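# Turn three dice to total 3 flat on the mat

## Task

Rotate the three dice so the faces pointing up add to 3 (each die showing 1), with each die lying flat and completely on the mat. Then release the dice and pull the hands away. The robot must stay upright and not end up leaning, and nothing may count as finished if it stays in place only because the robot holds or props it.

## Robot and tools

ROBOT. A two-wheeled cart (differential drive, rear casters) carrying two SO101-style arms, left_arm and right_arm, plus a head with pan and tilt holding head_camera. Each hand has its own camera: left_wrist_camera and right_wrist_camera. The cart's footprint is 0.53 m wide and spans x = -0.35 to 0.07 m. The arms' vertical pan axes stand at x = -0.060, y = +0.155 (left) and -0.155 m (right). Each shoulder sits 0.03 m out from its pan axis at 0.89 m height; link lengths are upper arm 0.116, forearm 0.135, hand 0.162 m. The fixed jaw's tip can reach roughly 0.44 m from its pan axis horizontally and cannot go below about 0.55 m above the floor.

FRAMES. Base frame: origin on the floor between the drive wheels, x ahead, y to the left, z up. left_hand and right_hand in each result are positions of the fixed-jaw tips in this frame (a held object lies on the swinging-jaw side of that point). Hand axes: z along the fingers, y from swinging jaw toward fixed jaw. base_odometry is measured relative to where the base stood at scene start, from wheel rotation only (slip shows up as travel); heading is positive leftward, within -3.142..3.142.

execute_actions. Arguments: actions, a list holding one action or nothing (empty list = just report state and pictures); cameras, optional list of head_camera, left_wrist_camera, right_wrist_camera or all (omitted/null/all gives every camera, [] gives none). An action may have base, joints, or both; their motions begin together. base holds exactly one key: translate_m, a relative drive straight ahead in metres (+ forward, -1.4 to 1.4), or rotate_rad, a relative spin in place in radians (+ = counter-clockwise seen from above, -3.2 to 3.2). No sideways motion. joints is a single dictionary covering both arms and head, keyed by joint name, each value an absolute target angle in radians: head_pan_rad -3.2..3.2 (0 ahead, + left); head_tilt_rad -0.76..1.45 (0 level, + down); for each arm prefix left_arm_ / right_arm_: shoulder_pan_rad -1.919..1.919, shoulder_lift_rad -1.745..1.745, elbow_flex_rad -1.69..1.58, wrist_flex_rad -1.658..1.658, wrist_roll_rad -2.743..2.841, gripper_rad 0..1.919. Joints left out keep pushing to earlier targets without status showing it. An unknown key or out-of-range number rejects the whole call with no motion. One action runs at most 15 s. Speeds are capped (base 0.20 m/s, 0.8 rad/s turning; arm joints 1.3–2.0 rad/s; head 1.5; jaw 2.0).

wait(seconds 0 to 10): commands nothing, then returns state and pictures. zoom_image(camera, region=[x0,y0,x1,y1]) in pixels of that camera's last full image, origin top-left, region no larger than 504 x 504. read_manual(section="licences") only returns licence text. finished_scene(scene=current scene number) ends the scene irrevocably and reports success; call it only once the dice are settled and released.

JOINT GEOMETRY. Pan: at 0 the left arm points left and the right arm right; positive pan turns clockwise from above, so straight ahead is +1.571 (left) and -1.571 (right). Bend: with lift, elbow and wrist flex all 0 the upper arm stands nearly vertical (tilted 0.24 rad outward) and forearm and fingers are horizontal; positive values bend downward, and the three summed give the fingers' angle below horizontal (1.571 = pointing down, possible only if the forearm is no more than 0.08 rad above horizontal). Roll: -1.522 closes the jaws across the arm plane with the fixed jaw on the left looking outward; 1.619 puts it on the right; 0.049 closes them within the plane, fixed jaw below (level fingers) or toward the pan axis (fingers down). Jaw opening by gripper angle: 0→0.003 m, 0.3→0.026, 0.6→0.049, 1→0.076, 1.919→0.106. With level fingers the hand body protrudes about 0.08 m above them when the fixed jaw is left, below when right, so use the left setting over furniture.

STOWED POSE: left arm pan -1.75, lift 0.05, elbow 1.35, wrist_flex -1.55, roll -1.52; right arm identical but pan 1.75. Stow in two steps (wrist flex and roll first, then the rest) away from loose objects; a one-step stow can jam a hand on the cart. Leaving stow by moving wrists first can also hit the cart. A spin with stowed arms needs 0.44 m of free radius; spinning or reversing near a desk edge can tip the robot.

RESULT LINES. base_status and joint_status tell how the last accepted action ended: done (for the base: wheels turned the commanded amount, slip or not); off_target (resting short, possibly still pushing: a load, an obstacle or a tripped motor); time_out (target dropped, holding where it stopped); not_followed, after a line "joint command not followed" with a cause, meaning a self-collision/arm-to-arm check refused that arm's targets (gripper still obeyed; refused targets may be retried on later actions until replaced); limit_stop_at_motor_heat (resend the target later). on_its_own lists what moved uncommanded. A holding jaw shows off_target; done means empty or barely gripping. MOTOR HOT warns from 55 °C; an OVER-TEMPERATURE FAULT at 70 °C halts that arm and lets loaded joints yield for minutes.

CAUTIONS. Loaded or far-reaching joints sag toward gravity; offset the next target by the observed sag. Reported hand positions may be off by a few centimetres. A joint stuck over about 0.30 rad from target for around 2 s (thinking time counts) trips to 20 % torque; to reset, let it settle and command 0.2 rad from its reading away from the offending target (or 0.04 rad beyond a range end; for a jaw, the end). Squeeze by commanding up to 0.2 rad below the contact angle, not more. Payload about 0.4 kg at full reach, 0.7 kg close in. Never let the arms or hands collide or press on each other. Pulling or pushing, especially pulling on something ahead, can topple the robot. Avoid dropping dice, knocking them off, slamming or shoving hard; loose objects may be nudged occasionally, so recheck before finishing. The simulation keeps running while you reason, with the last command held.

CAMERAS (644x476): head_camera fx=fy=613.592, cx 319.259, cy 237.125; left_wrist_camera fx=fy=341.203, cx 320.591, cy 238.518; right_wrist_camera fx=fy=287.551, cx 320.822, cy 239.68.

Each tool is called as a command line: name --argument value for each argument, lists and objects as JSON in quotes; but a table of rows of numbers goes row by row, as --pt "numbers of a row", without its own name.

## Session

execute_actions --actions '[]'

Scene clock: 0.00 s.
base_odometry: x=+0.000 y=+0.000 heading=+0.000 (m, m, rad; odometry frame)
base_status: not commanded
joint_positions: head_pan_rad=-0.031 head_tilt_rad=+0.013 left_arm_shoulder_pan_rad=-1.718 left_arm_shoulder_lift_rad=+0.046 left_arm_elbow_flex_rad=+1.300 left_arm_wrist_flex_rad=-1.531 left_arm_wrist_roll_rad=-1.520 left_arm_gripper_rad=+1.920 right_arm_shoulder_pan_rad=+1.732 right_arm_shoulder_lift_rad=+0.060 right_arm_elbow_flex_rad=+1.315 right_arm_wrist_flex_rad=-1.499 right_arm_wrist_roll_rad=-1.495 right_arm_gripper_rad=+1.920
joint_status: not commanded
left_hand: x=-0.3127 y=+0.1099 z=+0.9042 quat_wxyz=(-0.055, -0.637, -0.048, +0.768) (m; base frame)
right_hand: x=-0.3137 y=-0.1214 z=+0.8928 quat_wxyz=(-0.071, +0.660, -0.044, -0.746) (m; base frame)
pictures: head_camera, left_wrist_camera, right_wrist_camera
Images, in order (width x height): head_camera 644x476, left_wrist_camera 644x476, right_wrist_camera 644x476.

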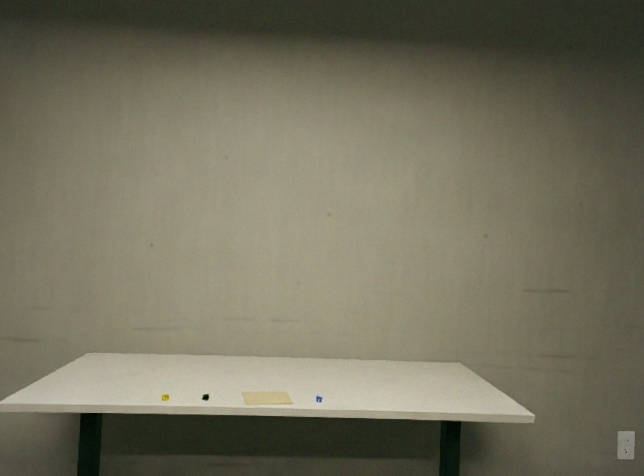

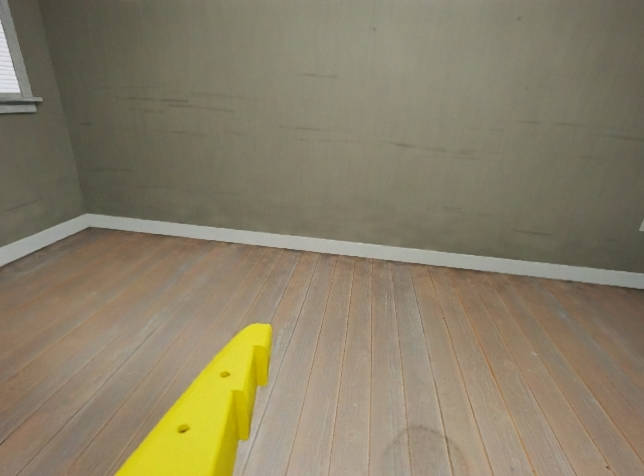

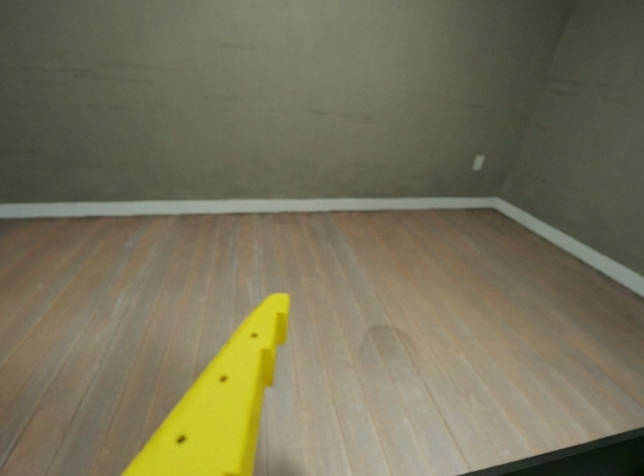

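execute_actions --actions '[{"joints": {"head_pan_rad": 0.0, "head_tilt_rad": 0.4}}]' --cameras '["head_camera"]'

Scene clock: 6.40 s.
base_odometry: x=+0.000 y=+0.000 heading=+0.000 (m, m, rad; odometry frame)
base_status: not commanded
joint_positions: head_pan_rad=-0.010 head_tilt_rad=+0.393 left_arm_shoulder_pan_rad=-1.718 left_arm_shoulder_lift_rad=+0.046 left_arm_elbow_flex_rad=+1.300 left_arm_wrist_flex_rad=-1.531 left_arm_wrist_roll_rad=-1.520 left_arm_gripper_rad=+1.920 right_arm_shoulder_pan_rad=+1.732 right_arm_shoulder_lift_rad=+0.060 right_arm_elbow_flex_rad=+1.315 right_arm_wrist_flex_rad=-1.499 right_arm_wrist_roll_rad=-1.495 right_arm_gripper_rad=+1.920
joint_status: all done
left_hand: x=-0.3127 y=+0.1099 z=+0.9042 quat_wxyz=(-0.055, -0.637, -0.048, +0.768) (m; base frame)
right_hand: x=-0.3137 y=-0.1214 z=+0.8928 quat_wxyz=(-0.071, +0.660, -0.044, -0.746) (m; base frame)
pictures: head_camera
Images, in order (width x height): head_camera 644x476.

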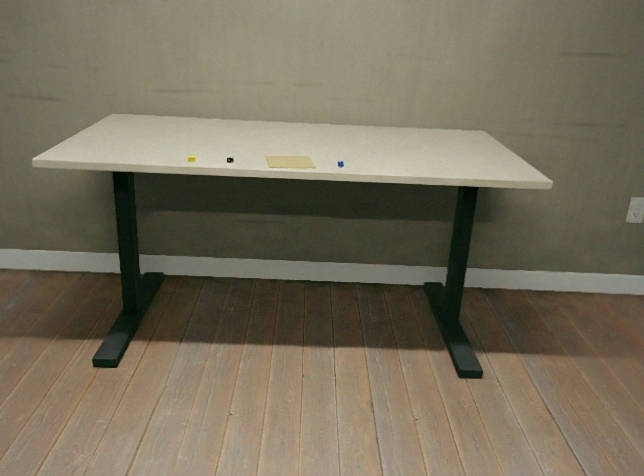

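execute_actions --actions '[{"base": {"rotate_rad": 0.15}}]' --cameras '[]'

execute_actions --actions '[{"base": {"translate_m": 1.0}, "joints": {"head_tilt_rad": 0.6}}]' --cameras '[]'

execute_actions --actions '[{"base": {"rotate_rad": -0.13}}]' --cameras '["head_camera"]'

Scene clock: 24.43 s.
base_odometry: x=-0.001 y=+0.000 heading=+0.149 (m, m, rad; odometry frame)
base_status: done
joint_positions: head_pan_rad=-0.010 head_tilt_rad=+0.393 left_arm_shoulder_pan_rad=-1.718 left_arm_shoulder_lift_rad=+0.046 left_arm_elbow_flex_rad=+1.300 left_arm_wrist_flex_rad=-1.531 left_arm_wrist_roll_rad=-1.520 left_arm_gripper_rad=+1.920 right_arm_shoulder_pan_rad=+1.732 right_arm_shoulder_lift_rad=+0.060 right_arm_elbow_flex_rad=+1.315 right_arm_wrist_flex_rad=-1.499 right_arm_wrist_roll_rad=-1.495 right_arm_gripper_rad=+1.920
joint_status: not commanded
left_hand: x=-0.3127 y=+0.1099 z=+0.9042 quat_wxyz=(-0.055, -0.637, -0.048, +0.768) (m; base frame)
right_hand: x=-0.3137 y=-0.1214 z=+0.8928 quat_wxyz=(-0.071, +0.660, -0.044, -0.746) (m; base frame)
pictures: none
No camera images: the call's "cameras" was empty. Leave "cameras" out to get every camera's image.

Scene clock: 30.27 s.
base_odometry: x=+0.988 y=+0.148 heading=+0.148 (m, m, rad; odometry frame)
base_status: done
joint_positions: head_pan_rad=-0.010 head_tilt_rad=+0.594 left_arm_shoulder_pan_rad=-1.718 left_arm_shoulder_lift_rad=+0.046 left_arm_elbow_flex_rad=+1.300 left_arm_wrist_flex_rad=-1.531 left_arm_wrist_roll_rad=-1.520 left_arm_gripper_rad=+1.920 right_arm_shoulder_pan_rad=+1.732 right_arm_shoulder_lift_rad=+0.060 right_arm_elbow_flex_rad=+1.315 right_arm_wrist_flex_rad=-1.499 right_arm_wrist_roll_rad=-1.495 right_arm_gripper_rad=+1.920
joint_status: all done
left_hand: x=-0.3127 y=+0.1099 z=+0.9042 quat_wxyz=(-0.055, -0.637, -0.048, +0.768) (m; base frame)
right_hand: x=-0.3137 y=-0.1214 z=+0.8928 quat_wxyz=(-0.071, +0.660, -0.044, -0.746) (m; base frame)
pictures: none
No camera images: the call's "cameras" was empty. Leave "cameras" out to get every camera's image.

Scene clock: 31.17 s.
base_odometry: x=+0.989 y=+0.148 heading=+0.017 (m, m, rad; odometry frame)
base_status: done
joint_positions: head_pan_rad=-0.010 head_tilt_rad=+0.594 left_arm_shoulder_pan_rad=-1.718 left_arm_shoulder_lift_rad=+0.046 left_arm_elbow_flex_rad=+1.300 left_arm_wrist_flex_rad=-1.531 left_arm_wrist_roll_rad=-1.520 left_arm_gripper_rad=+1.920 right_arm_shoulder_pan_rad=+1.732 right_arm_shoulder_lift_rad=+0.060 right_arm_elbow_flex_rad=+1.315 right_arm_wrist_flex_rad=-1.499 right_arm_wrist_roll_rad=-1.495 right_arm_gripper_rad=+1.920
joint_status: not commanded
left_hand: x=-0.3127 y=+0.1099 z=+0.9042 quat_wxyz=(-0.055, -0.637, -0.048, +0.768) (m; base frame)
right_hand: x=-0.3137 y=-0.1214 z=+0.8928 quat_wxyz=(-0.071, +0.660, -0.044, -0.746) (m; base frame)
pictures: head_camera
Images, in order (width x height): head_camera 644x476.

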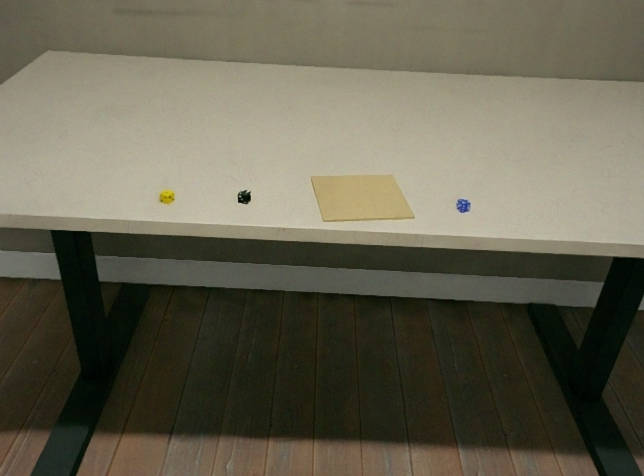

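zoom_image --camera "head_camera" --region '[140, 170, 280, 230]'

zoom_image --camera "head_camera" --region '[400, 170, 520, 240]'

Region (140, 170, 280, 230) of head_camera's 644x476 image, scaled by 3.600; it fills the top 216 rows of this view, and the rest is white.

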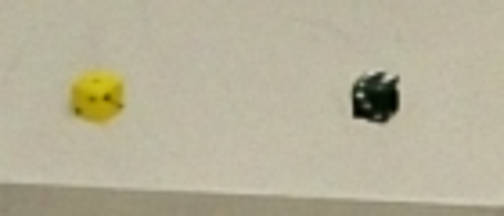

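Region (400, 170, 520, 240) of head_camera's 644x476 image, scaled by 4.200; it fills the top 294 rows of this view, and the rest is white.

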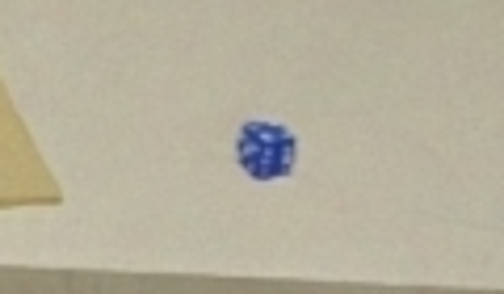

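execute_actions --actions '[{"base": {"translate_m": 0.4}, "joints": {"head_tilt_rad": 0.85, "left_arm_shoulder_pan_rad": 1.3, "left_arm_shoulder_lift_rad": -0.3, "left_arm_elbow_flex_rad": 0.6, "right_arm_shoulder_pan_rad": -1.3, "right_arm_shoulder_lift_rad": -0.3, "right_arm_elbow_flex_rad": 0.6}}]' --cameras '["head_camera"]'

Scene clock: 54.50 s.
base_odometry: x=+1.389 y=+0.153 heading=+0.014 (m, m, rad; odometry frame)
base_status: done
joint_positions: head_pan_rad=-0.010 head_tilt_rad=+0.845 left_arm_shoulder_pan_rad=+1.291 left_arm_shoulder_lift_rad=-0.265 left_arm_elbow_flex_rad=+0.637 left_arm_wrist_flex_rad=-1.531 left_arm_wrist_roll_rad=-1.520 left_arm_gripper_rad=+1.920 right_arm_shoulder_pan_rad=-1.291 right_arm_shoulder_lift_rad=-0.264 right_arm_elbow_flex_rad=+0.636 right_arm_wrist_flex_rad=-1.499 right_arm_wrist_roll_rad=-1.495 right_arm_gripper_rad=+1.920
joint_status: all done
left_hand: x=+0.1492 y=+0.2232 z=+1.1129 quat_wxyz=(+0.970, -0.029, +0.202, +0.136) (m; base frame)
right_hand: x=+0.1583 y=-0.2097 z=+1.1106 quat_wxyz=(+0.964, +0.028, +0.218, -0.149) (m; base frame)
pictures: head_camera
Images, in order (width x height): head_camera 644x476.

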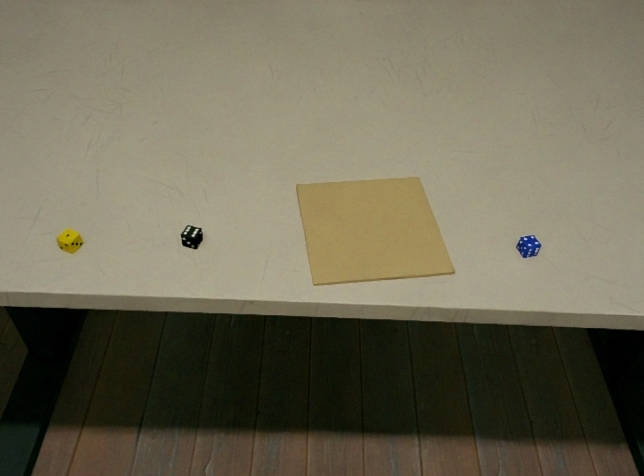

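zoom_image --camera "head_camera" --region '[40, 210, 100, 270]'

zoom_image --camera "head_camera" --region '[162, 207, 222, 267]'

zoom_image --camera "head_camera" --region '[498, 216, 558, 276]'

Region (40, 210, 100, 270) of head_camera's 644x476 image, scaled by 8.400.

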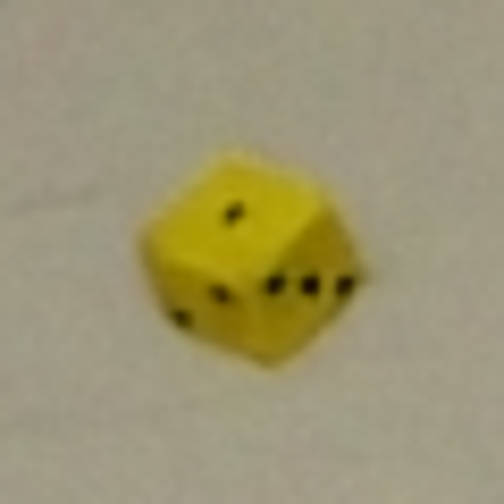

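Region (162, 207, 222, 267) of head_camera's 644x476 image, scaled by 8.400.

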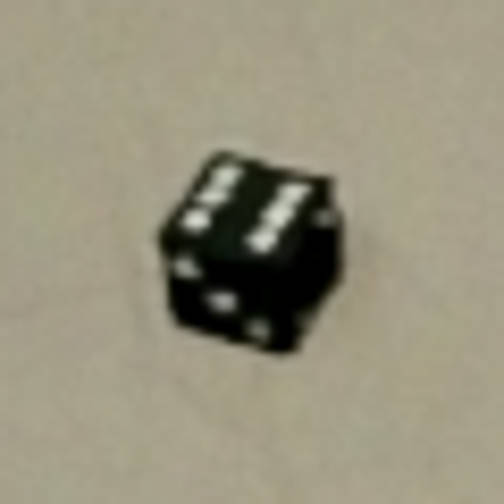

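Region (498, 216, 558, 276) of head_camera's 644x476 image, scaled by 8.400.

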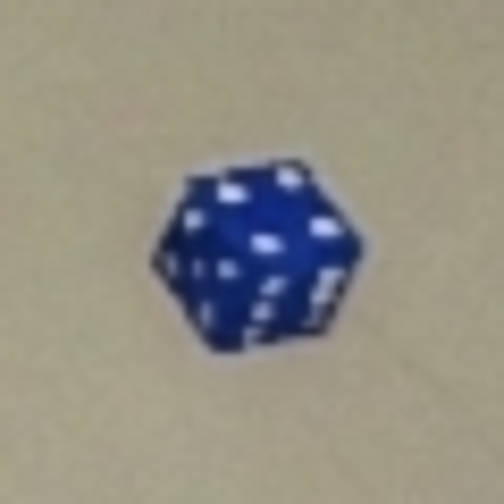

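execute_actions --actions '[{"base": {"rotate_rad": -0.3}, "joints": {"left_arm_wrist_flex_rad": 0.9, "right_arm_wrist_flex_rad": 0.9, "left_arm_gripper_rad": 0.55, "right_arm_gripper_rad": 0.55, "left_arm_wrist_roll_rad": -1.52, "right_arm_wrist_roll_rad": -1.52}}]' --cameras '[]'

execute_actions --actions '[{"base": {"translate_m": 0.17}}]' --cameras '[]'

execute_actions --actions '[{"base": {"rotate_rad": 0.3}, "joints": {"head_tilt_rad": 1.1}}]'

Scene clock: 176.87 s.
base_odometry: x=+1.389 y=+0.153 heading=-0.285 (m, m, rad; odometry frame)
base_status: done
joint_positions: head_pan_rad=-0.010 head_tilt_rad=+0.845 left_arm_shoulder_pan_rad=+1.292 left_arm_shoulder_lift_rad=-0.265 left_arm_elbow_flex_rad=+0.637 left_arm_wrist_flex_rad=+0.896 left_arm_wrist_roll_rad=-1.520 left_arm_gripper_rad=+0.559 right_arm_shoulder_pan_rad=-1.291 right_arm_shoulder_lift_rad=-0.264 right_arm_elbow_flex_rad=+0.634 right_arm_wrist_flex_rad=+0.891 right_arm_wrist_roll_rad=-1.508 right_arm_gripper_rad=+0.556
joint_status: all done
left_hand: x=+0.1333 y=+0.2183 z=+0.8126 quat_wxyz=(+0.150, -0.138, +0.979, +0.021) (m; base frame)
right_hand: x=+0.1385 y=-0.2040 z=+0.8130 quat_wxyz=(+0.152, +0.131, +0.979, -0.023) (m; base frame)
pictures: none
No camera images: the call's "cameras" was empty. Leave "cameras" out to get every camera's image.

Scene clock: 178.63 s.
base_odometry: x=+1.552 y=+0.105 heading=-0.288 (m, m, rad; odometry frame)
base_status: done
joint_positions: head_pan_rad=-0.010 head_tilt_rad=+0.845 left_arm_shoulder_pan_rad=+1.292 left_arm_shoulder_lift_rad=-0.265 left_arm_elbow_flex_rad=+0.636 left_arm_wrist_flex_rad=+0.897 left_arm_wrist_roll_rad=-1.520 left_arm_gripper_rad=+0.559 right_arm_shoulder_pan_rad=-1.291 right_arm_shoulder_lift_rad=-0.266 right_arm_elbow_flex_rad=+0.634 right_arm_wrist_flex_rad=+0.893 right_arm_wrist_roll_rad=-1.508 right_arm_gripper_rad=+0.556
joint_status: not commanded
left_hand: x=+0.1333 y=+0.2183 z=+0.8128 quat_wxyz=(+0.150, -0.138, +0.979, +0.021) (m; base frame)
right_hand: x=+0.1384 y=-0.2040 z=+0.8132 quat_wxyz=(+0.152, +0.131, +0.979, -0.023) (m; base frame)
pictures: none
No camera images: the call's "cameras" was empty. Leave "cameras" out to get every camera's image.

Scene clock: 179.70 s.
base_odometry: x=+1.551 y=+0.104 heading=+0.010 (m, m, rad; odometry frame)
base_status: done
joint_positions: head_pan_rad=-0.010 head_tilt_rad=+1.095 left_arm_shoulder_pan_rad=+1.292 left_arm_shoulder_lift_rad=-0.265 left_arm_elbow_flex_rad=+0.636 left_arm_wrist_flex_rad=+0.897 left_arm_wrist_roll_rad=-1.520 left_arm_gripper_rad=+0.559 right_arm_shoulder_pan_rad=-1.291 right_arm_shoulder_lift_rad=-0.266 right_arm_elbow_flex_rad=+0.634 right_arm_wrist_flex_rad=+0.893 right_arm_wrist_roll_rad=-1.508 right_arm_gripper_rad=+0.556
joint_status: all done
left_hand: x=+0.1333 y=+0.2183 z=+0.8128 quat_wxyz=(+0.150, -0.138, +0.979, +0.021) (m; base frame)
right_hand: x=+0.1384 y=-0.2040 z=+0.8132 quat_wxyz=(+0.152, +0.131, +0.979, -0.023) (m; base frame)
pictures: head_camera, left_wrist_camera, right_wrist_camera
Images, in order (width x height): head_camera 644x476, left_wrist_camera 644x476, right_wrist_camera 644x476.

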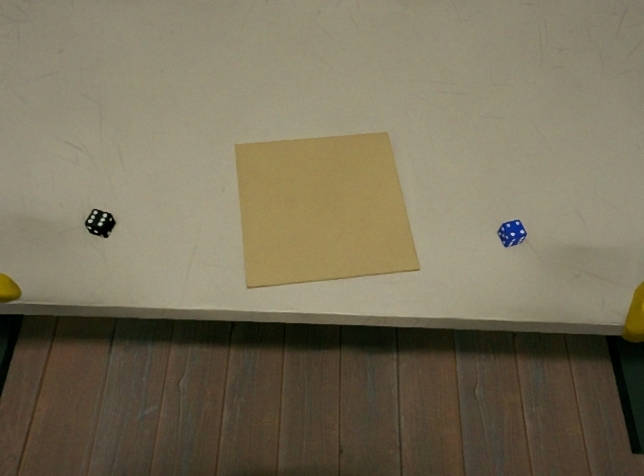

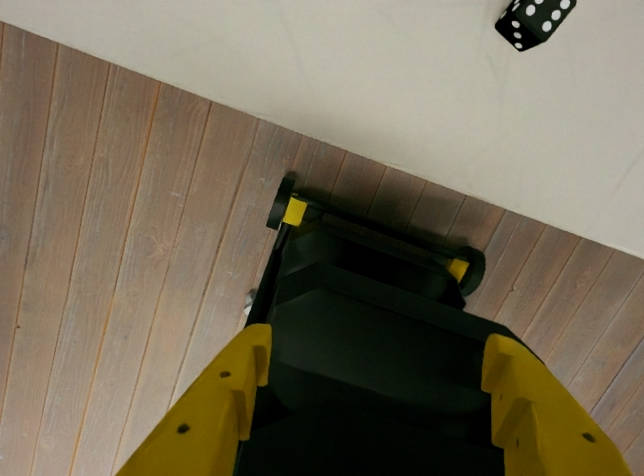

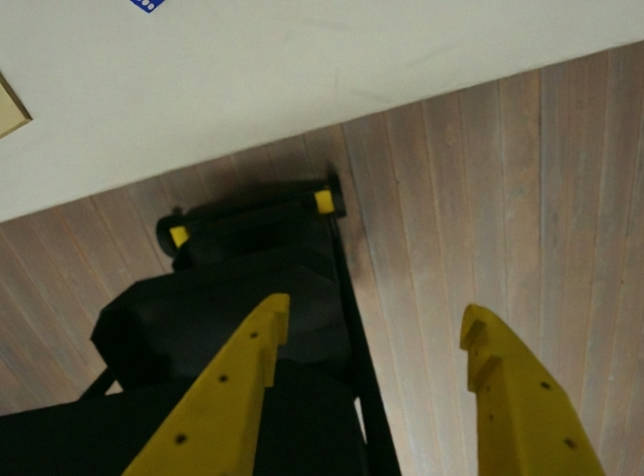

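execute_actions --actions '[{"base": {"translate_m": 0.09}, "joints": {"head_tilt_rad": 1.25, "right_arm_shoulder_pan_rad": -1.58, "right_arm_shoulder_lift_rad": 0.55, "right_arm_elbow_flex_rad": -0.27, "right_arm_wrist_flex_rad": 1.38, "left_arm_shoulder_pan_rad": 1.49, "left_arm_shoulder_lift_rad": 0.52, "left_arm_elbow_flex_rad": -0.23, "left_arm_wrist_flex_rad": 1.38}}]'

Scene clock: 224.13 s.
base_odometry: x=+1.641 y=+0.106 heading=+0.013 (m, m, rad; odometry frame)
base_status: done
joint_positions: head_pan_rad=-0.010 head_tilt_rad=+1.245 left_arm_shoulder_pan_rad=+1.479 left_arm_shoulder_lift_rad=+0.531 left_arm_elbow_flex_rad=-0.199 left_arm_wrist_flex_rad=+1.373 left_arm_wrist_roll_rad=-1.520 left_arm_gripper_rad=+0.559 right_arm_shoulder_pan_rad=-1.570 right_arm_shoulder_lift_rad=+0.561 right_arm_elbow_flex_rad=-0.240 right_arm_wrist_flex_rad=+1.370 right_arm_wrist_roll_rad=-1.508 right_arm_gripper_rad=+0.556
joint_status: all done
left_hand: x=+0.1575 y=+0.1827 z=+0.7788 quat_wxyz=(-0.067, -0.047, +0.997, -0.003) (m; base frame)
right_hand: x=+0.1641 y=-0.1474 z=+0.7774 quat_wxyz=(-0.060, -0.007, +0.998, +0.000) (m; base frame)
pictures: head_camera, left_wrist_camera, right_wrist_camera
Images, in order (width x height): head_camera 644x476, left_wrist_camera 644x476, right_wrist_camera 644x476.

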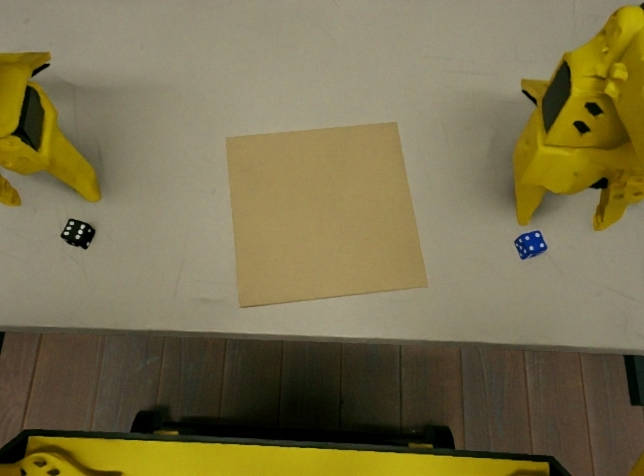

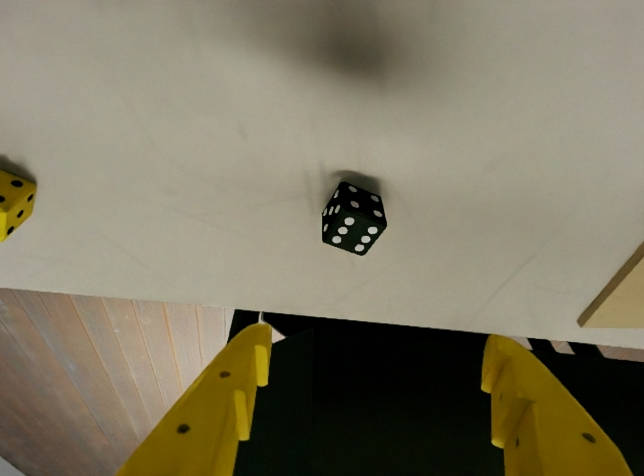

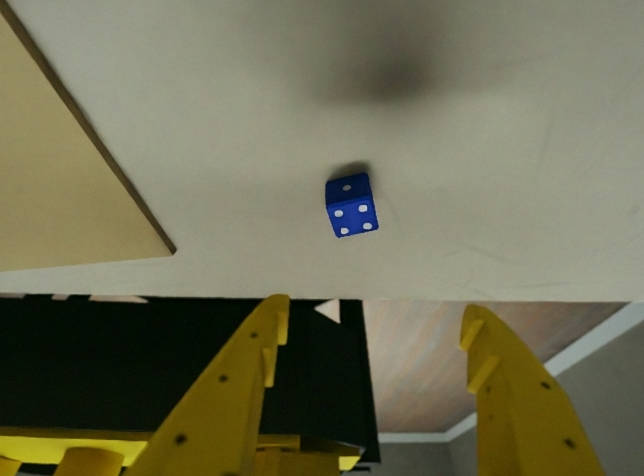

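execute_actions --actions '[{"base": {"translate_m": 0.035}, "joints": {"right_arm_shoulder_pan_rad": -1.517, "right_arm_shoulder_lift_rad": 0.68, "right_arm_elbow_flex_rad": -0.15, "right_arm_wrist_flex_rad": 1.345, "right_arm_wrist_roll_rad": -1.25, "left_arm_shoulder_pan_rad": 1.508, "left_arm_shoulder_lift_rad": 0.64, "left_arm_elbow_flex_rad": -0.08, "left_arm_wrist_flex_rad": 1.31, "left_arm_wrist_roll_rad": -1.92}}]'

Scene clock: 281.37 s.
base_odometry: x=+1.677 y=+0.106 heading=+0.013 (m, m, rad; odometry frame)
base_status: done
joint_positions: head_pan_rad=-0.010 head_tilt_rad=+1.245 left_arm_shoulder_pan_rad=+1.499 left_arm_shoulder_lift_rad=+0.653 left_arm_elbow_flex_rad=-0.079 left_arm_wrist_flex_rad=+1.314 left_arm_wrist_roll_rad=-1.912 left_arm_gripper_rad=+0.559 right_arm_shoulder_pan_rad=-1.527 right_arm_shoulder_lift_rad=+0.692 right_arm_elbow_flex_rad=-0.150 right_arm_wrist_flex_rad=+1.351 right_arm_wrist_roll_rad=-1.263 right_arm_gripper_rad=+0.556
joint_status: all done
left_hand: x=+0.1287 y=+0.1758 z=+0.7441 quat_wxyz=(-0.154, +0.157, +0.975, -0.036) (m; base frame)
right_hand: x=+0.1291 y=-0.1558 z=+0.7462 quat_wxyz=(-0.159, -0.106, +0.981, +0.024) (m; base frame)
pictures: head_camera, left_wrist_camera, right_wrist_camera
Images, in order (width x height): head_camera 644x476, left_wrist_camera 644x476, right_wrist_camera 644x476.

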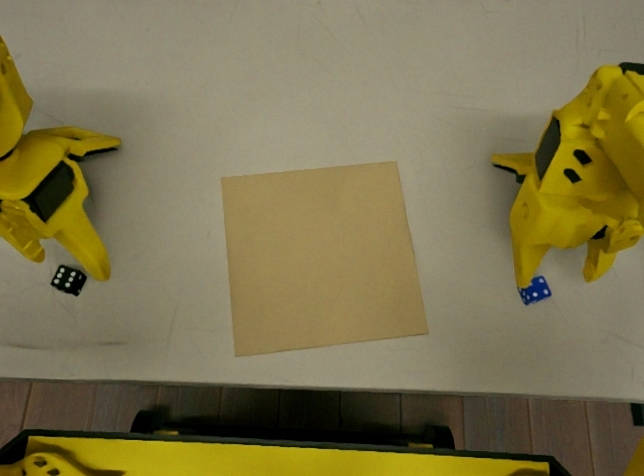

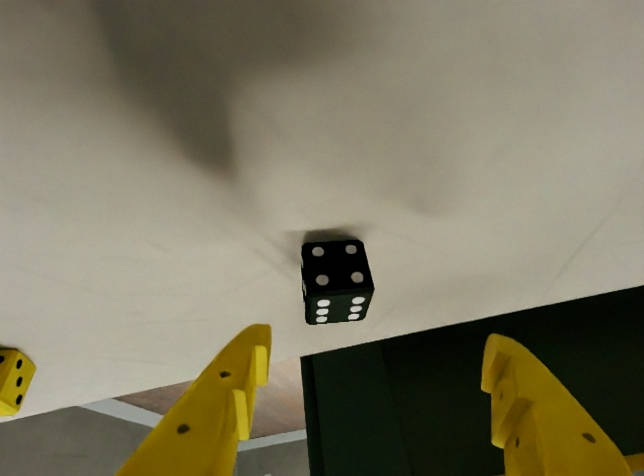

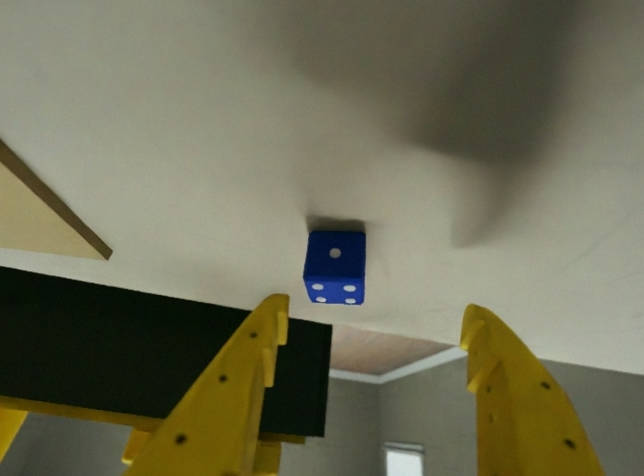

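execute_actions --actions '[{"joints": {"right_arm_shoulder_lift_rad": 0.721, "right_arm_elbow_flex_rad": -0.062, "right_arm_wrist_flex_rad": 1.216, "left_arm_shoulder_lift_rad": 0.685, "left_arm_elbow_flex_rad": 0.006, "left_arm_wrist_flex_rad": 1.18}}]'

Scene clock: 309.63 s.
base_odometry: x=+1.677 y=+0.106 heading=+0.013 (m, m, rad; odometry frame)
base_status: not commanded
joint_positions: head_pan_rad=-0.010 head_tilt_rad=+1.245 left_arm_shoulder_pan_rad=+1.499 left_arm_shoulder_lift_rad=+0.696 left_arm_elbow_flex_rad=+0.007 left_arm_wrist_flex_rad=+1.184 left_arm_wrist_roll_rad=-1.912 left_arm_gripper_rad=+0.559 right_arm_shoulder_pan_rad=-1.527 right_arm_shoulder_lift_rad=+0.732 right_arm_elbow_flex_rad=-0.064 right_arm_wrist_flex_rad=+1.247 right_arm_wrist_roll_rad=-1.263 right_arm_gripper_rad=+0.556
joint_status: all done
left_hand: x=+0.1221 y=+0.1753 z=+0.7257 quat_wxyz=(-0.153, +0.157, +0.975, -0.036) (m; base frame)
right_hand: x=+0.1195 y=-0.1554 z=+0.7292 quat_wxyz=(-0.169, -0.106, +0.980, +0.026) (m; base frame)
pictures: head_camera, left_wrist_camera, right_wrist_camera
Images, in order (width x height): head_camera 644x476, left_wrist_camera 644x476, right_wrist_camera 644x476.

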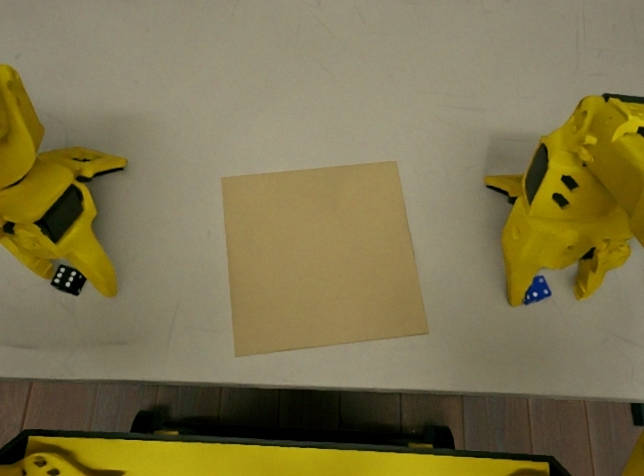

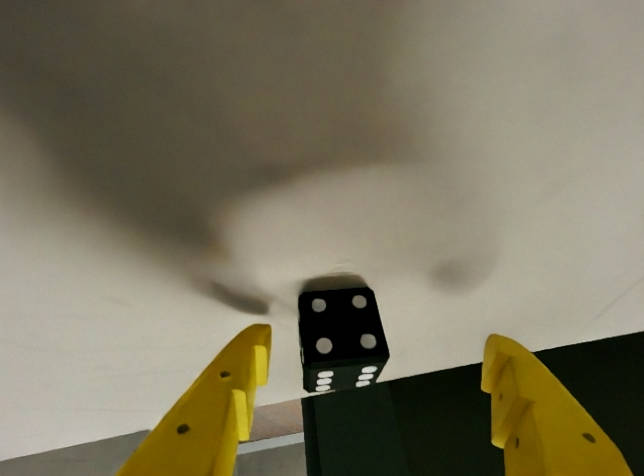

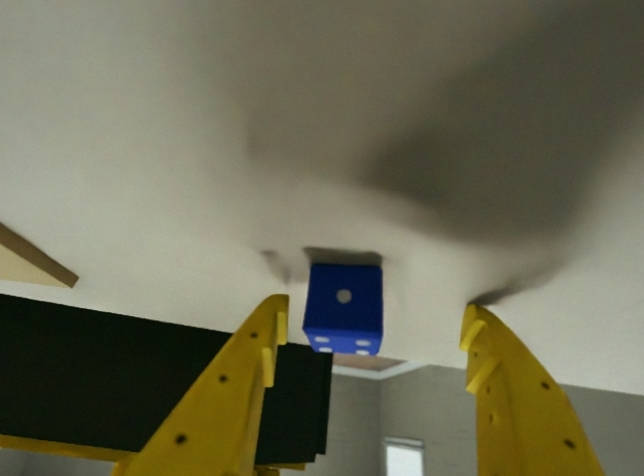

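zoom_image --camera "head_camera" --region '[10, 230, 140, 320]'

zoom_image --camera "head_camera" --region '[490, 240, 620, 330]'

Region (10, 230, 140, 320) of head_camera's 644x476 image, scaled by 3.877; it fills the top 349 rows of this view, and the rest is white.

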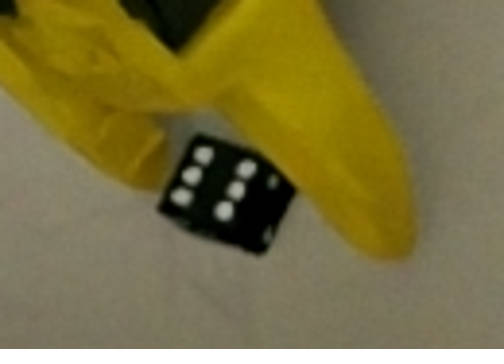

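Region (490, 240, 620, 330) of head_camera's 644x476 image, scaled by 3.877; it fills the top 349 rows of this view, and the rest is white.

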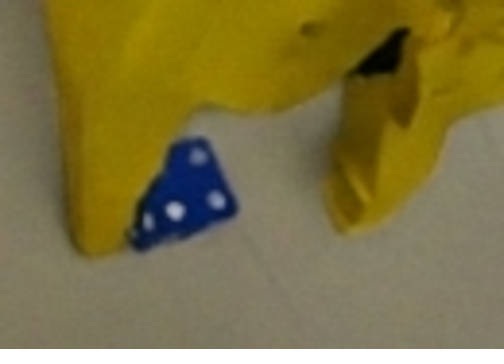

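execute_actions --actions '[{"joints": {"right_arm_shoulder_lift_rad": 0.70, "right_arm_wrist_flex_rad": 1.25, "left_arm_shoulder_lift_rad": 0.70, "left_arm_wrist_flex_rad": 1.205}}]' --cameras '[]'

execute_actions --actions '[{"joints": {"right_arm_gripper_rad": 0.0, "left_arm_gripper_rad": 0.0}}]'

Scene clock: 333.60 s.
base_odometry: x=+1.677 y=+0.106 heading=+0.013 (m, m, rad; odometry frame)
base_status: not commanded
joint_positions: head_pan_rad=-0.010 head_tilt_rad=+1.245 left_arm_shoulder_pan_rad=+1.499 left_arm_shoulder_lift_rad=+0.710 left_arm_elbow_flex_rad=+0.007 left_arm_wrist_flex_rad=+1.195 left_arm_wrist_roll_rad=-1.912 left_arm_gripper_rad=+0.559 right_arm_shoulder_pan_rad=-1.527 right_arm_shoulder_lift_rad=+0.728 right_arm_elbow_flex_rad=-0.062 right_arm_wrist_flex_rad=+1.247 right_arm_wrist_roll_rad=-1.263 right_arm_gripper_rad=+0.556
joint_status: all done
left_hand: x=+0.1182 y=+0.1750 z=+0.7242 quat_wxyz=(-0.165, +0.156, +0.973, -0.039) (m; base frame)
right_hand: x=+0.1196 y=-0.1554 z=+0.7296 quat_wxyz=(-0.168, -0.106, +0.980, +0.026) (m; base frame)
pictures: none
No camera images: the call's "cameras" was empty. Leave "cameras" out to get every camera's image.

Scene clock: 334.40 s.
base_odometry: x=+1.677 y=+0.106 heading=+0.013 (m, m, rad; odometry frame)
base_status: not commanded
joint_positions: head_pan_rad=-0.010 head_tilt_rad=+1.245 left_arm_shoulder_pan_rad=+1.499 left_arm_shoulder_lift_rad=+0.710 left_arm_elbow_flex_rad=+0.007 left_arm_wrist_flex_rad=+1.195 left_arm_wrist_roll_rad=-1.912 left_arm_gripper_rad=+0.175 right_arm_shoulder_pan_rad=-1.523 right_arm_shoulder_lift_rad=+0.722 right_arm_elbow_flex_rad=-0.062 right_arm_wrist_flex_rad=+1.247 right_arm_wrist_roll_rad=-1.263 right_arm_gripper_rad=+0.175
joint_status: left_arm_gripper_rad off_target (ended at +0.175, target +0.000); right_arm_gripper_rad off_target (ended at +0.175, target +0.000)
left_hand: x=+0.1182 y=+0.1750 z=+0.7242 quat_wxyz=(-0.165, +0.156, +0.973, -0.039) (m; base frame)
right_hand: x=+0.1206 y=-0.1563 z=+0.7305 quat_wxyz=(-0.165, -0.104, +0.980, +0.026) (m; base frame)
pictures: head_camera, left_wrist_camera, right_wrist_camera
Images, in order (width x height): head_camera 644x476, left_wrist_camera 644x476, right_wrist_camera 644x476.

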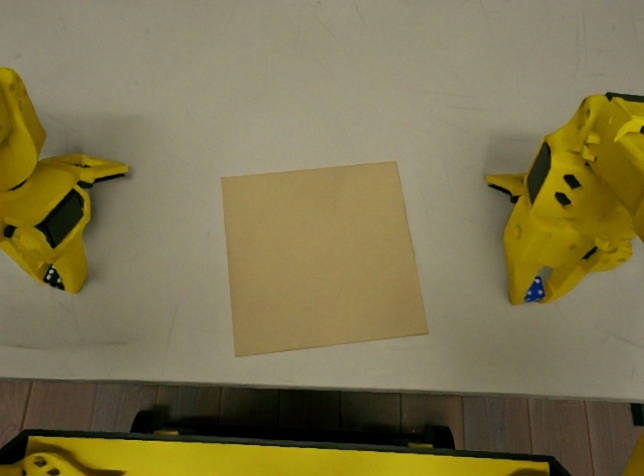

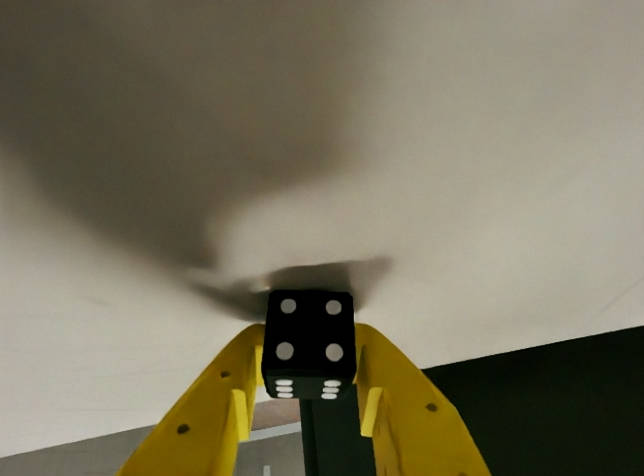

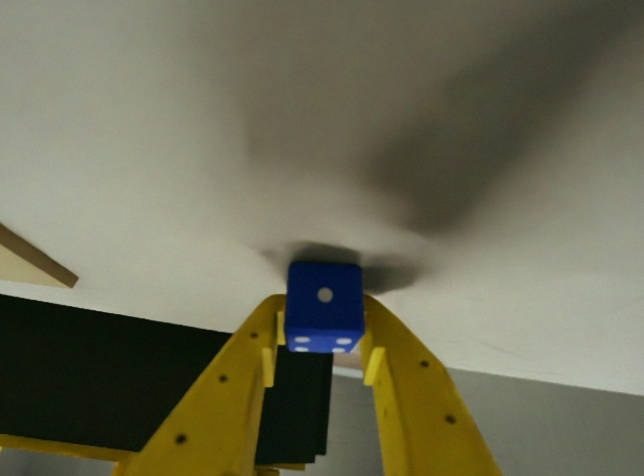

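execute_actions --actions '[{"joints": {"right_arm_shoulder_lift_rad": 0.35, "left_arm_shoulder_lift_rad": 0.35}}]' --cameras '[]'

execute_actions --actions '[{"base": {"translate_m": -0.13}, "joints": {"head_tilt_rad": 1.05, "right_arm_wrist_flex_rad": -0.68, "right_arm_wrist_roll_rad": -1.53, "right_arm_shoulder_pan_rad": -1.91, "left_arm_wrist_flex_rad": -0.87, "left_arm_wrist_roll_rad": -1.51, "left_arm_shoulder_pan_rad": 1.55}}]' --cameras '[]'

execute_actions --actions '[{"joints": {"right_arm_shoulder_lift_rad": 0.815, "right_arm_elbow_flex_rad": 0.285, "left_arm_shoulder_lift_rad": 0.72, "left_arm_elbow_flex_rad": 0.578}}]'

Scene clock: 370.93 s.
base_odometry: x=+1.677 y=+0.106 heading=+0.013 (m, m, rad; odometry frame)
base_status: not commanded
joint_positions: head_pan_rad=-0.010 head_tilt_rad=+1.245 left_arm_shoulder_pan_rad=+1.499 left_arm_shoulder_lift_rad=+0.402 left_arm_elbow_flex_rad=+0.008 left_arm_wrist_flex_rad=+1.198 left_arm_wrist_roll_rad=-1.912 left_arm_gripper_rad=+0.175 right_arm_shoulder_pan_rad=-1.523 right_arm_shoulder_lift_rad=+0.403 right_arm_elbow_flex_rad=-0.061 right_arm_wrist_flex_rad=+1.247 right_arm_wrist_roll_rad=-1.263 right_arm_gripper_rad=+0.175
joint_status: all done
left_hand: x=+0.1618 y=+0.1781 z=+0.7771 quat_wxyz=(-0.018, +0.159, +0.987, -0.004) (m; base frame)
right_hand: x=+0.1640 y=-0.1584 z=+0.7857 quat_wxyz=(-0.009, -0.105, +0.994, +0.001) (m; base frame)
pictures: none
No camera images: the call's "cameras" was empty. Leave "cameras" out to get every camera's image.

Scene clock: 373.07 s.
base_odometry: x=+1.547 y=+0.104 heading=+0.013 (m, m, rad; odometry frame)
base_status: done
joint_positions: head_pan_rad=-0.010 head_tilt_rad=+1.065 left_arm_shoulder_pan_rad=+1.541 left_arm_shoulder_lift_rad=+0.402 left_arm_elbow_flex_rad=+0.013 left_arm_wrist_flex_rad=-0.856 left_arm_wrist_roll_rad=-1.518 left_arm_gripper_rad=+0.175 right_arm_shoulder_pan_rad=-1.900 right_arm_shoulder_lift_rad=+0.403 right_arm_elbow_flex_rad=-0.058 right_arm_wrist_flex_rad=-0.661 right_arm_wrist_roll_rad=-1.518 right_arm_gripper_rad=+0.175
joint_status: all done
left_hand: x=+0.3106 y=+0.1739 z=+1.0054 quat_wxyz=(+0.845, -0.009, +0.535, +0.011) (m; base frame)
right_hand: x=+0.2987 y=-0.0243 z=+0.9953 quat_wxyz=(+0.799, -0.098, +0.579, +0.131) (m; base frame)
pictures: none
No camera images: the call's "cameras" was empty. Leave "cameras" out to get every camera's image.

Scene clock: 374.20 s.
base_odometry: x=+1.547 y=+0.104 heading=+0.013 (m, m, rad; odometry frame)
base_status: not commanded
joint_positions: head_pan_rad=-0.010 head_tilt_rad=+1.065 left_arm_shoulder_pan_rad=+1.541 left_arm_shoulder_lift_rad=+0.735 left_arm_elbow_flex_rad=+0.577 left_arm_wrist_flex_rad=-0.858 left_arm_wrist_roll_rad=-1.518 left_arm_gripper_rad=+0.175 right_arm_shoulder_pan_rad=-1.900 right_arm_shoulder_lift_rad=+0.828 right_arm_elbow_flex_rad=+0.288 right_arm_wrist_flex_rad=-0.663 right_arm_wrist_roll_rad=-1.518 right_arm_gripper_rad=+0.175
joint_status: all done
left_hand: x=+0.2500 y=+0.1721 z=+0.7590 quat_wxyz=(+0.530, -0.014, +0.848, +0.007) (m; base frame)
right_hand: x=+0.2597 y=-0.0376 z=+0.7601 quat_wxyz=(+0.523, -0.141, +0.836, +0.086) (m; base frame)
pictures: head_camera, left_wrist_camera, right_wrist_camera
Images, in order (width x height): head_camera 644x476, left_wrist_camera 644x476, right_wrist_camera 644x476.

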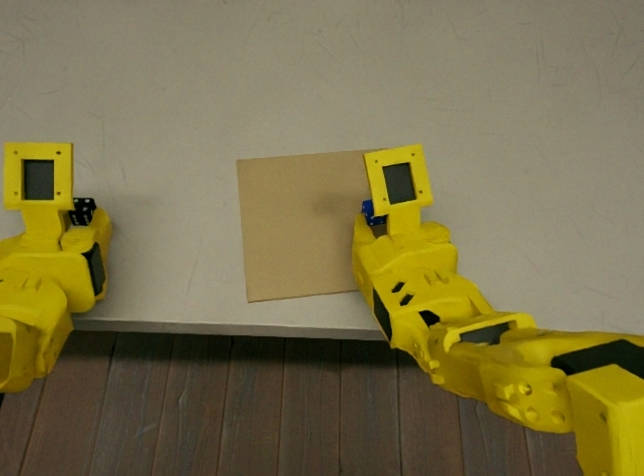

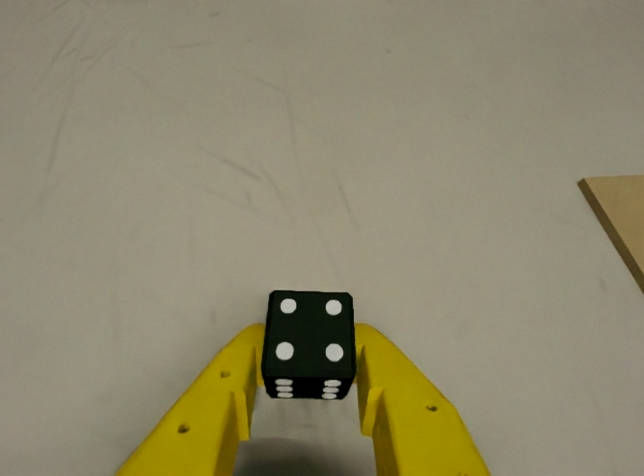

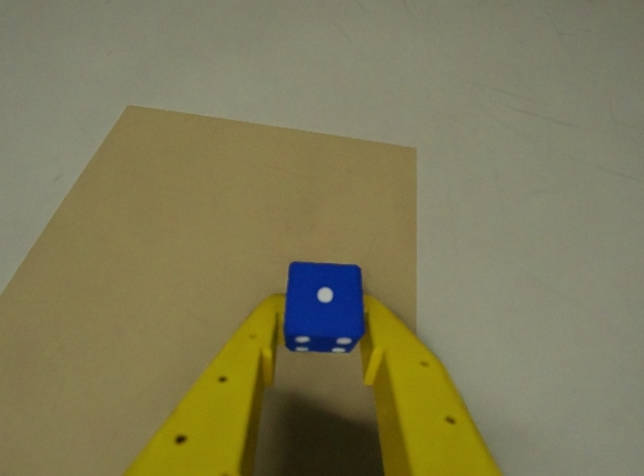

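execute_actions --actions '[{"joints": {"right_arm_shoulder_lift_rad": 0.988, "right_arm_elbow_flex_rad": 0.158, "right_arm_wrist_flex_rad": -0.755, "left_arm_shoulder_lift_rad": 0.933, "left_arm_elbow_flex_rad": 0.432, "left_arm_wrist_flex_rad": -0.968}}]'

Scene clock: 385.57 s.
base_odometry: x=+1.547 y=+0.104 heading=+0.013 (m, m, rad; odometry frame)
base_status: not commanded
joint_positions: head_pan_rad=-0.010 head_tilt_rad=+1.065 left_arm_shoulder_pan_rad=+1.541 left_arm_shoulder_lift_rad=+0.945 left_arm_elbow_flex_rad=+0.456 left_arm_wrist_flex_rad=-0.953 left_arm_wrist_roll_rad=-1.518 left_arm_gripper_rad=+0.175 right_arm_shoulder_pan_rad=-1.900 right_arm_shoulder_lift_rad=+1.000 right_arm_elbow_flex_rad=+0.183 right_arm_wrist_flex_rad=-0.738 right_arm_wrist_roll_rad=-1.518 right_arm_gripper_rad=+0.175
joint_status: all done
left_hand: x=+0.2501 y=+0.1721 z=+0.7354 quat_wxyz=(+0.532, -0.014, +0.846, +0.007) (m; base frame)
right_hand: x=+0.2600 y=-0.0375 z=+0.7390 quat_wxyz=(+0.527, -0.140, +0.834, +0.086) (m; base frame)
pictures: head_camera, left_wrist_camera, right_wrist_camera
Images, in order (width x height): head_camera 644x476, left_wrist_camera 644x476, right_wrist_camera 644x476.

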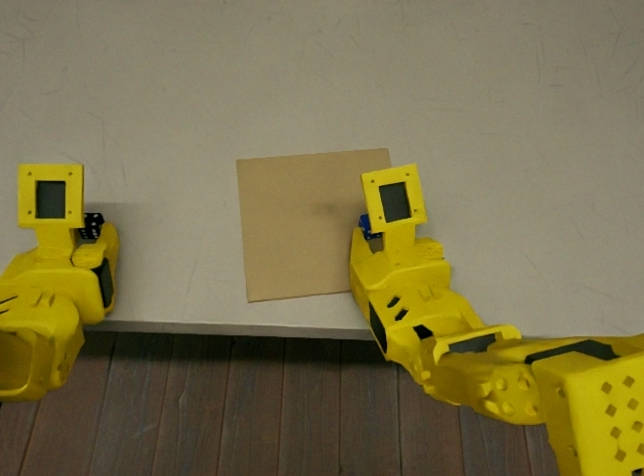

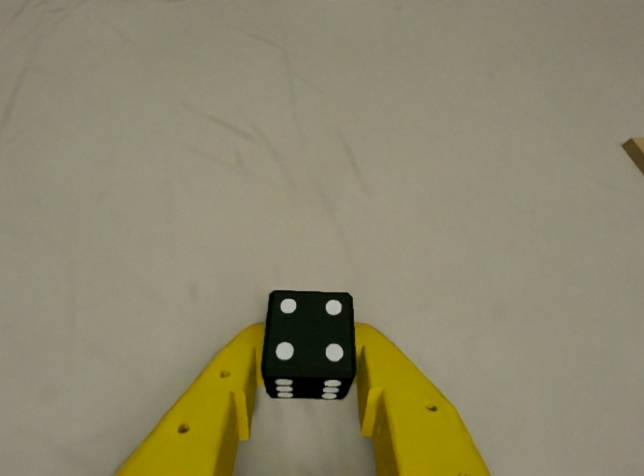

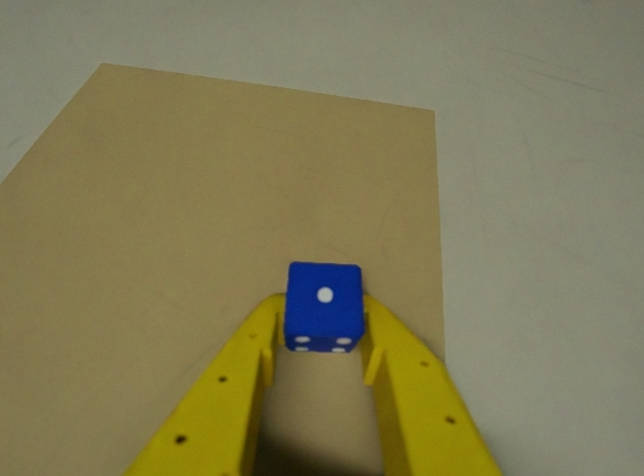

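execute_actions --actions '[{"joints": {"right_arm_shoulder_lift_rad": 1.013, "left_arm_shoulder_lift_rad": 0.96}}]' --cameras '["left_wrist_camera", "right_wrist_camera"]'

Scene clock: 389.60 s.
base_odometry: x=+1.547 y=+0.104 heading=+0.013 (m, m, rad; odometry frame)
base_status: not commanded
joint_positions: head_pan_rad=-0.010 head_tilt_rad=+1.065 left_arm_shoulder_pan_rad=+1.541 left_arm_shoulder_lift_rad=+0.969 left_arm_elbow_flex_rad=+0.455 left_arm_wrist_flex_rad=-0.954 left_arm_wrist_roll_rad=-1.518 left_arm_gripper_rad=+0.175 right_arm_shoulder_pan_rad=-1.900 right_arm_shoulder_lift_rad=+1.015 right_arm_elbow_flex_rad=+0.174 right_arm_wrist_flex_rad=-0.746 right_arm_wrist_roll_rad=-1.518 right_arm_gripper_rad=+0.175
joint_status: all done
left_hand: x=+0.2466 y=+0.1720 z=+0.7290 quat_wxyz=(+0.523, -0.015, +0.852, +0.007) (m; base frame)
right_hand: x=+0.2599 y=-0.0375 z=+0.7372 quat_wxyz=(+0.527, -0.140, +0.834, +0.086) (m; base frame)
pictures: left_wrist_camera, right_wrist_camera
Images, in order (width x height): left_wrist_camera 644x476, right_wrist_camera 644x476.

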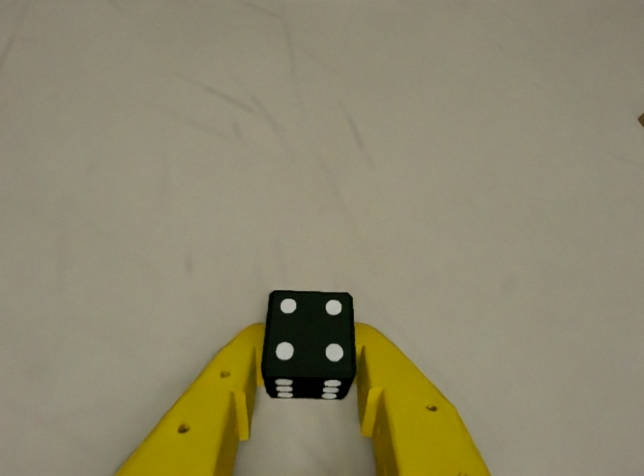

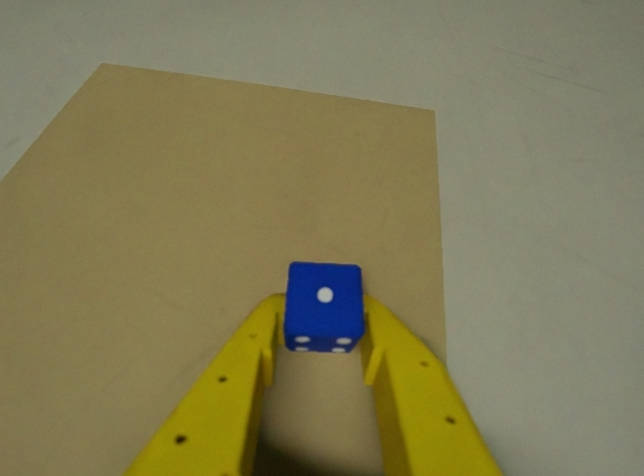

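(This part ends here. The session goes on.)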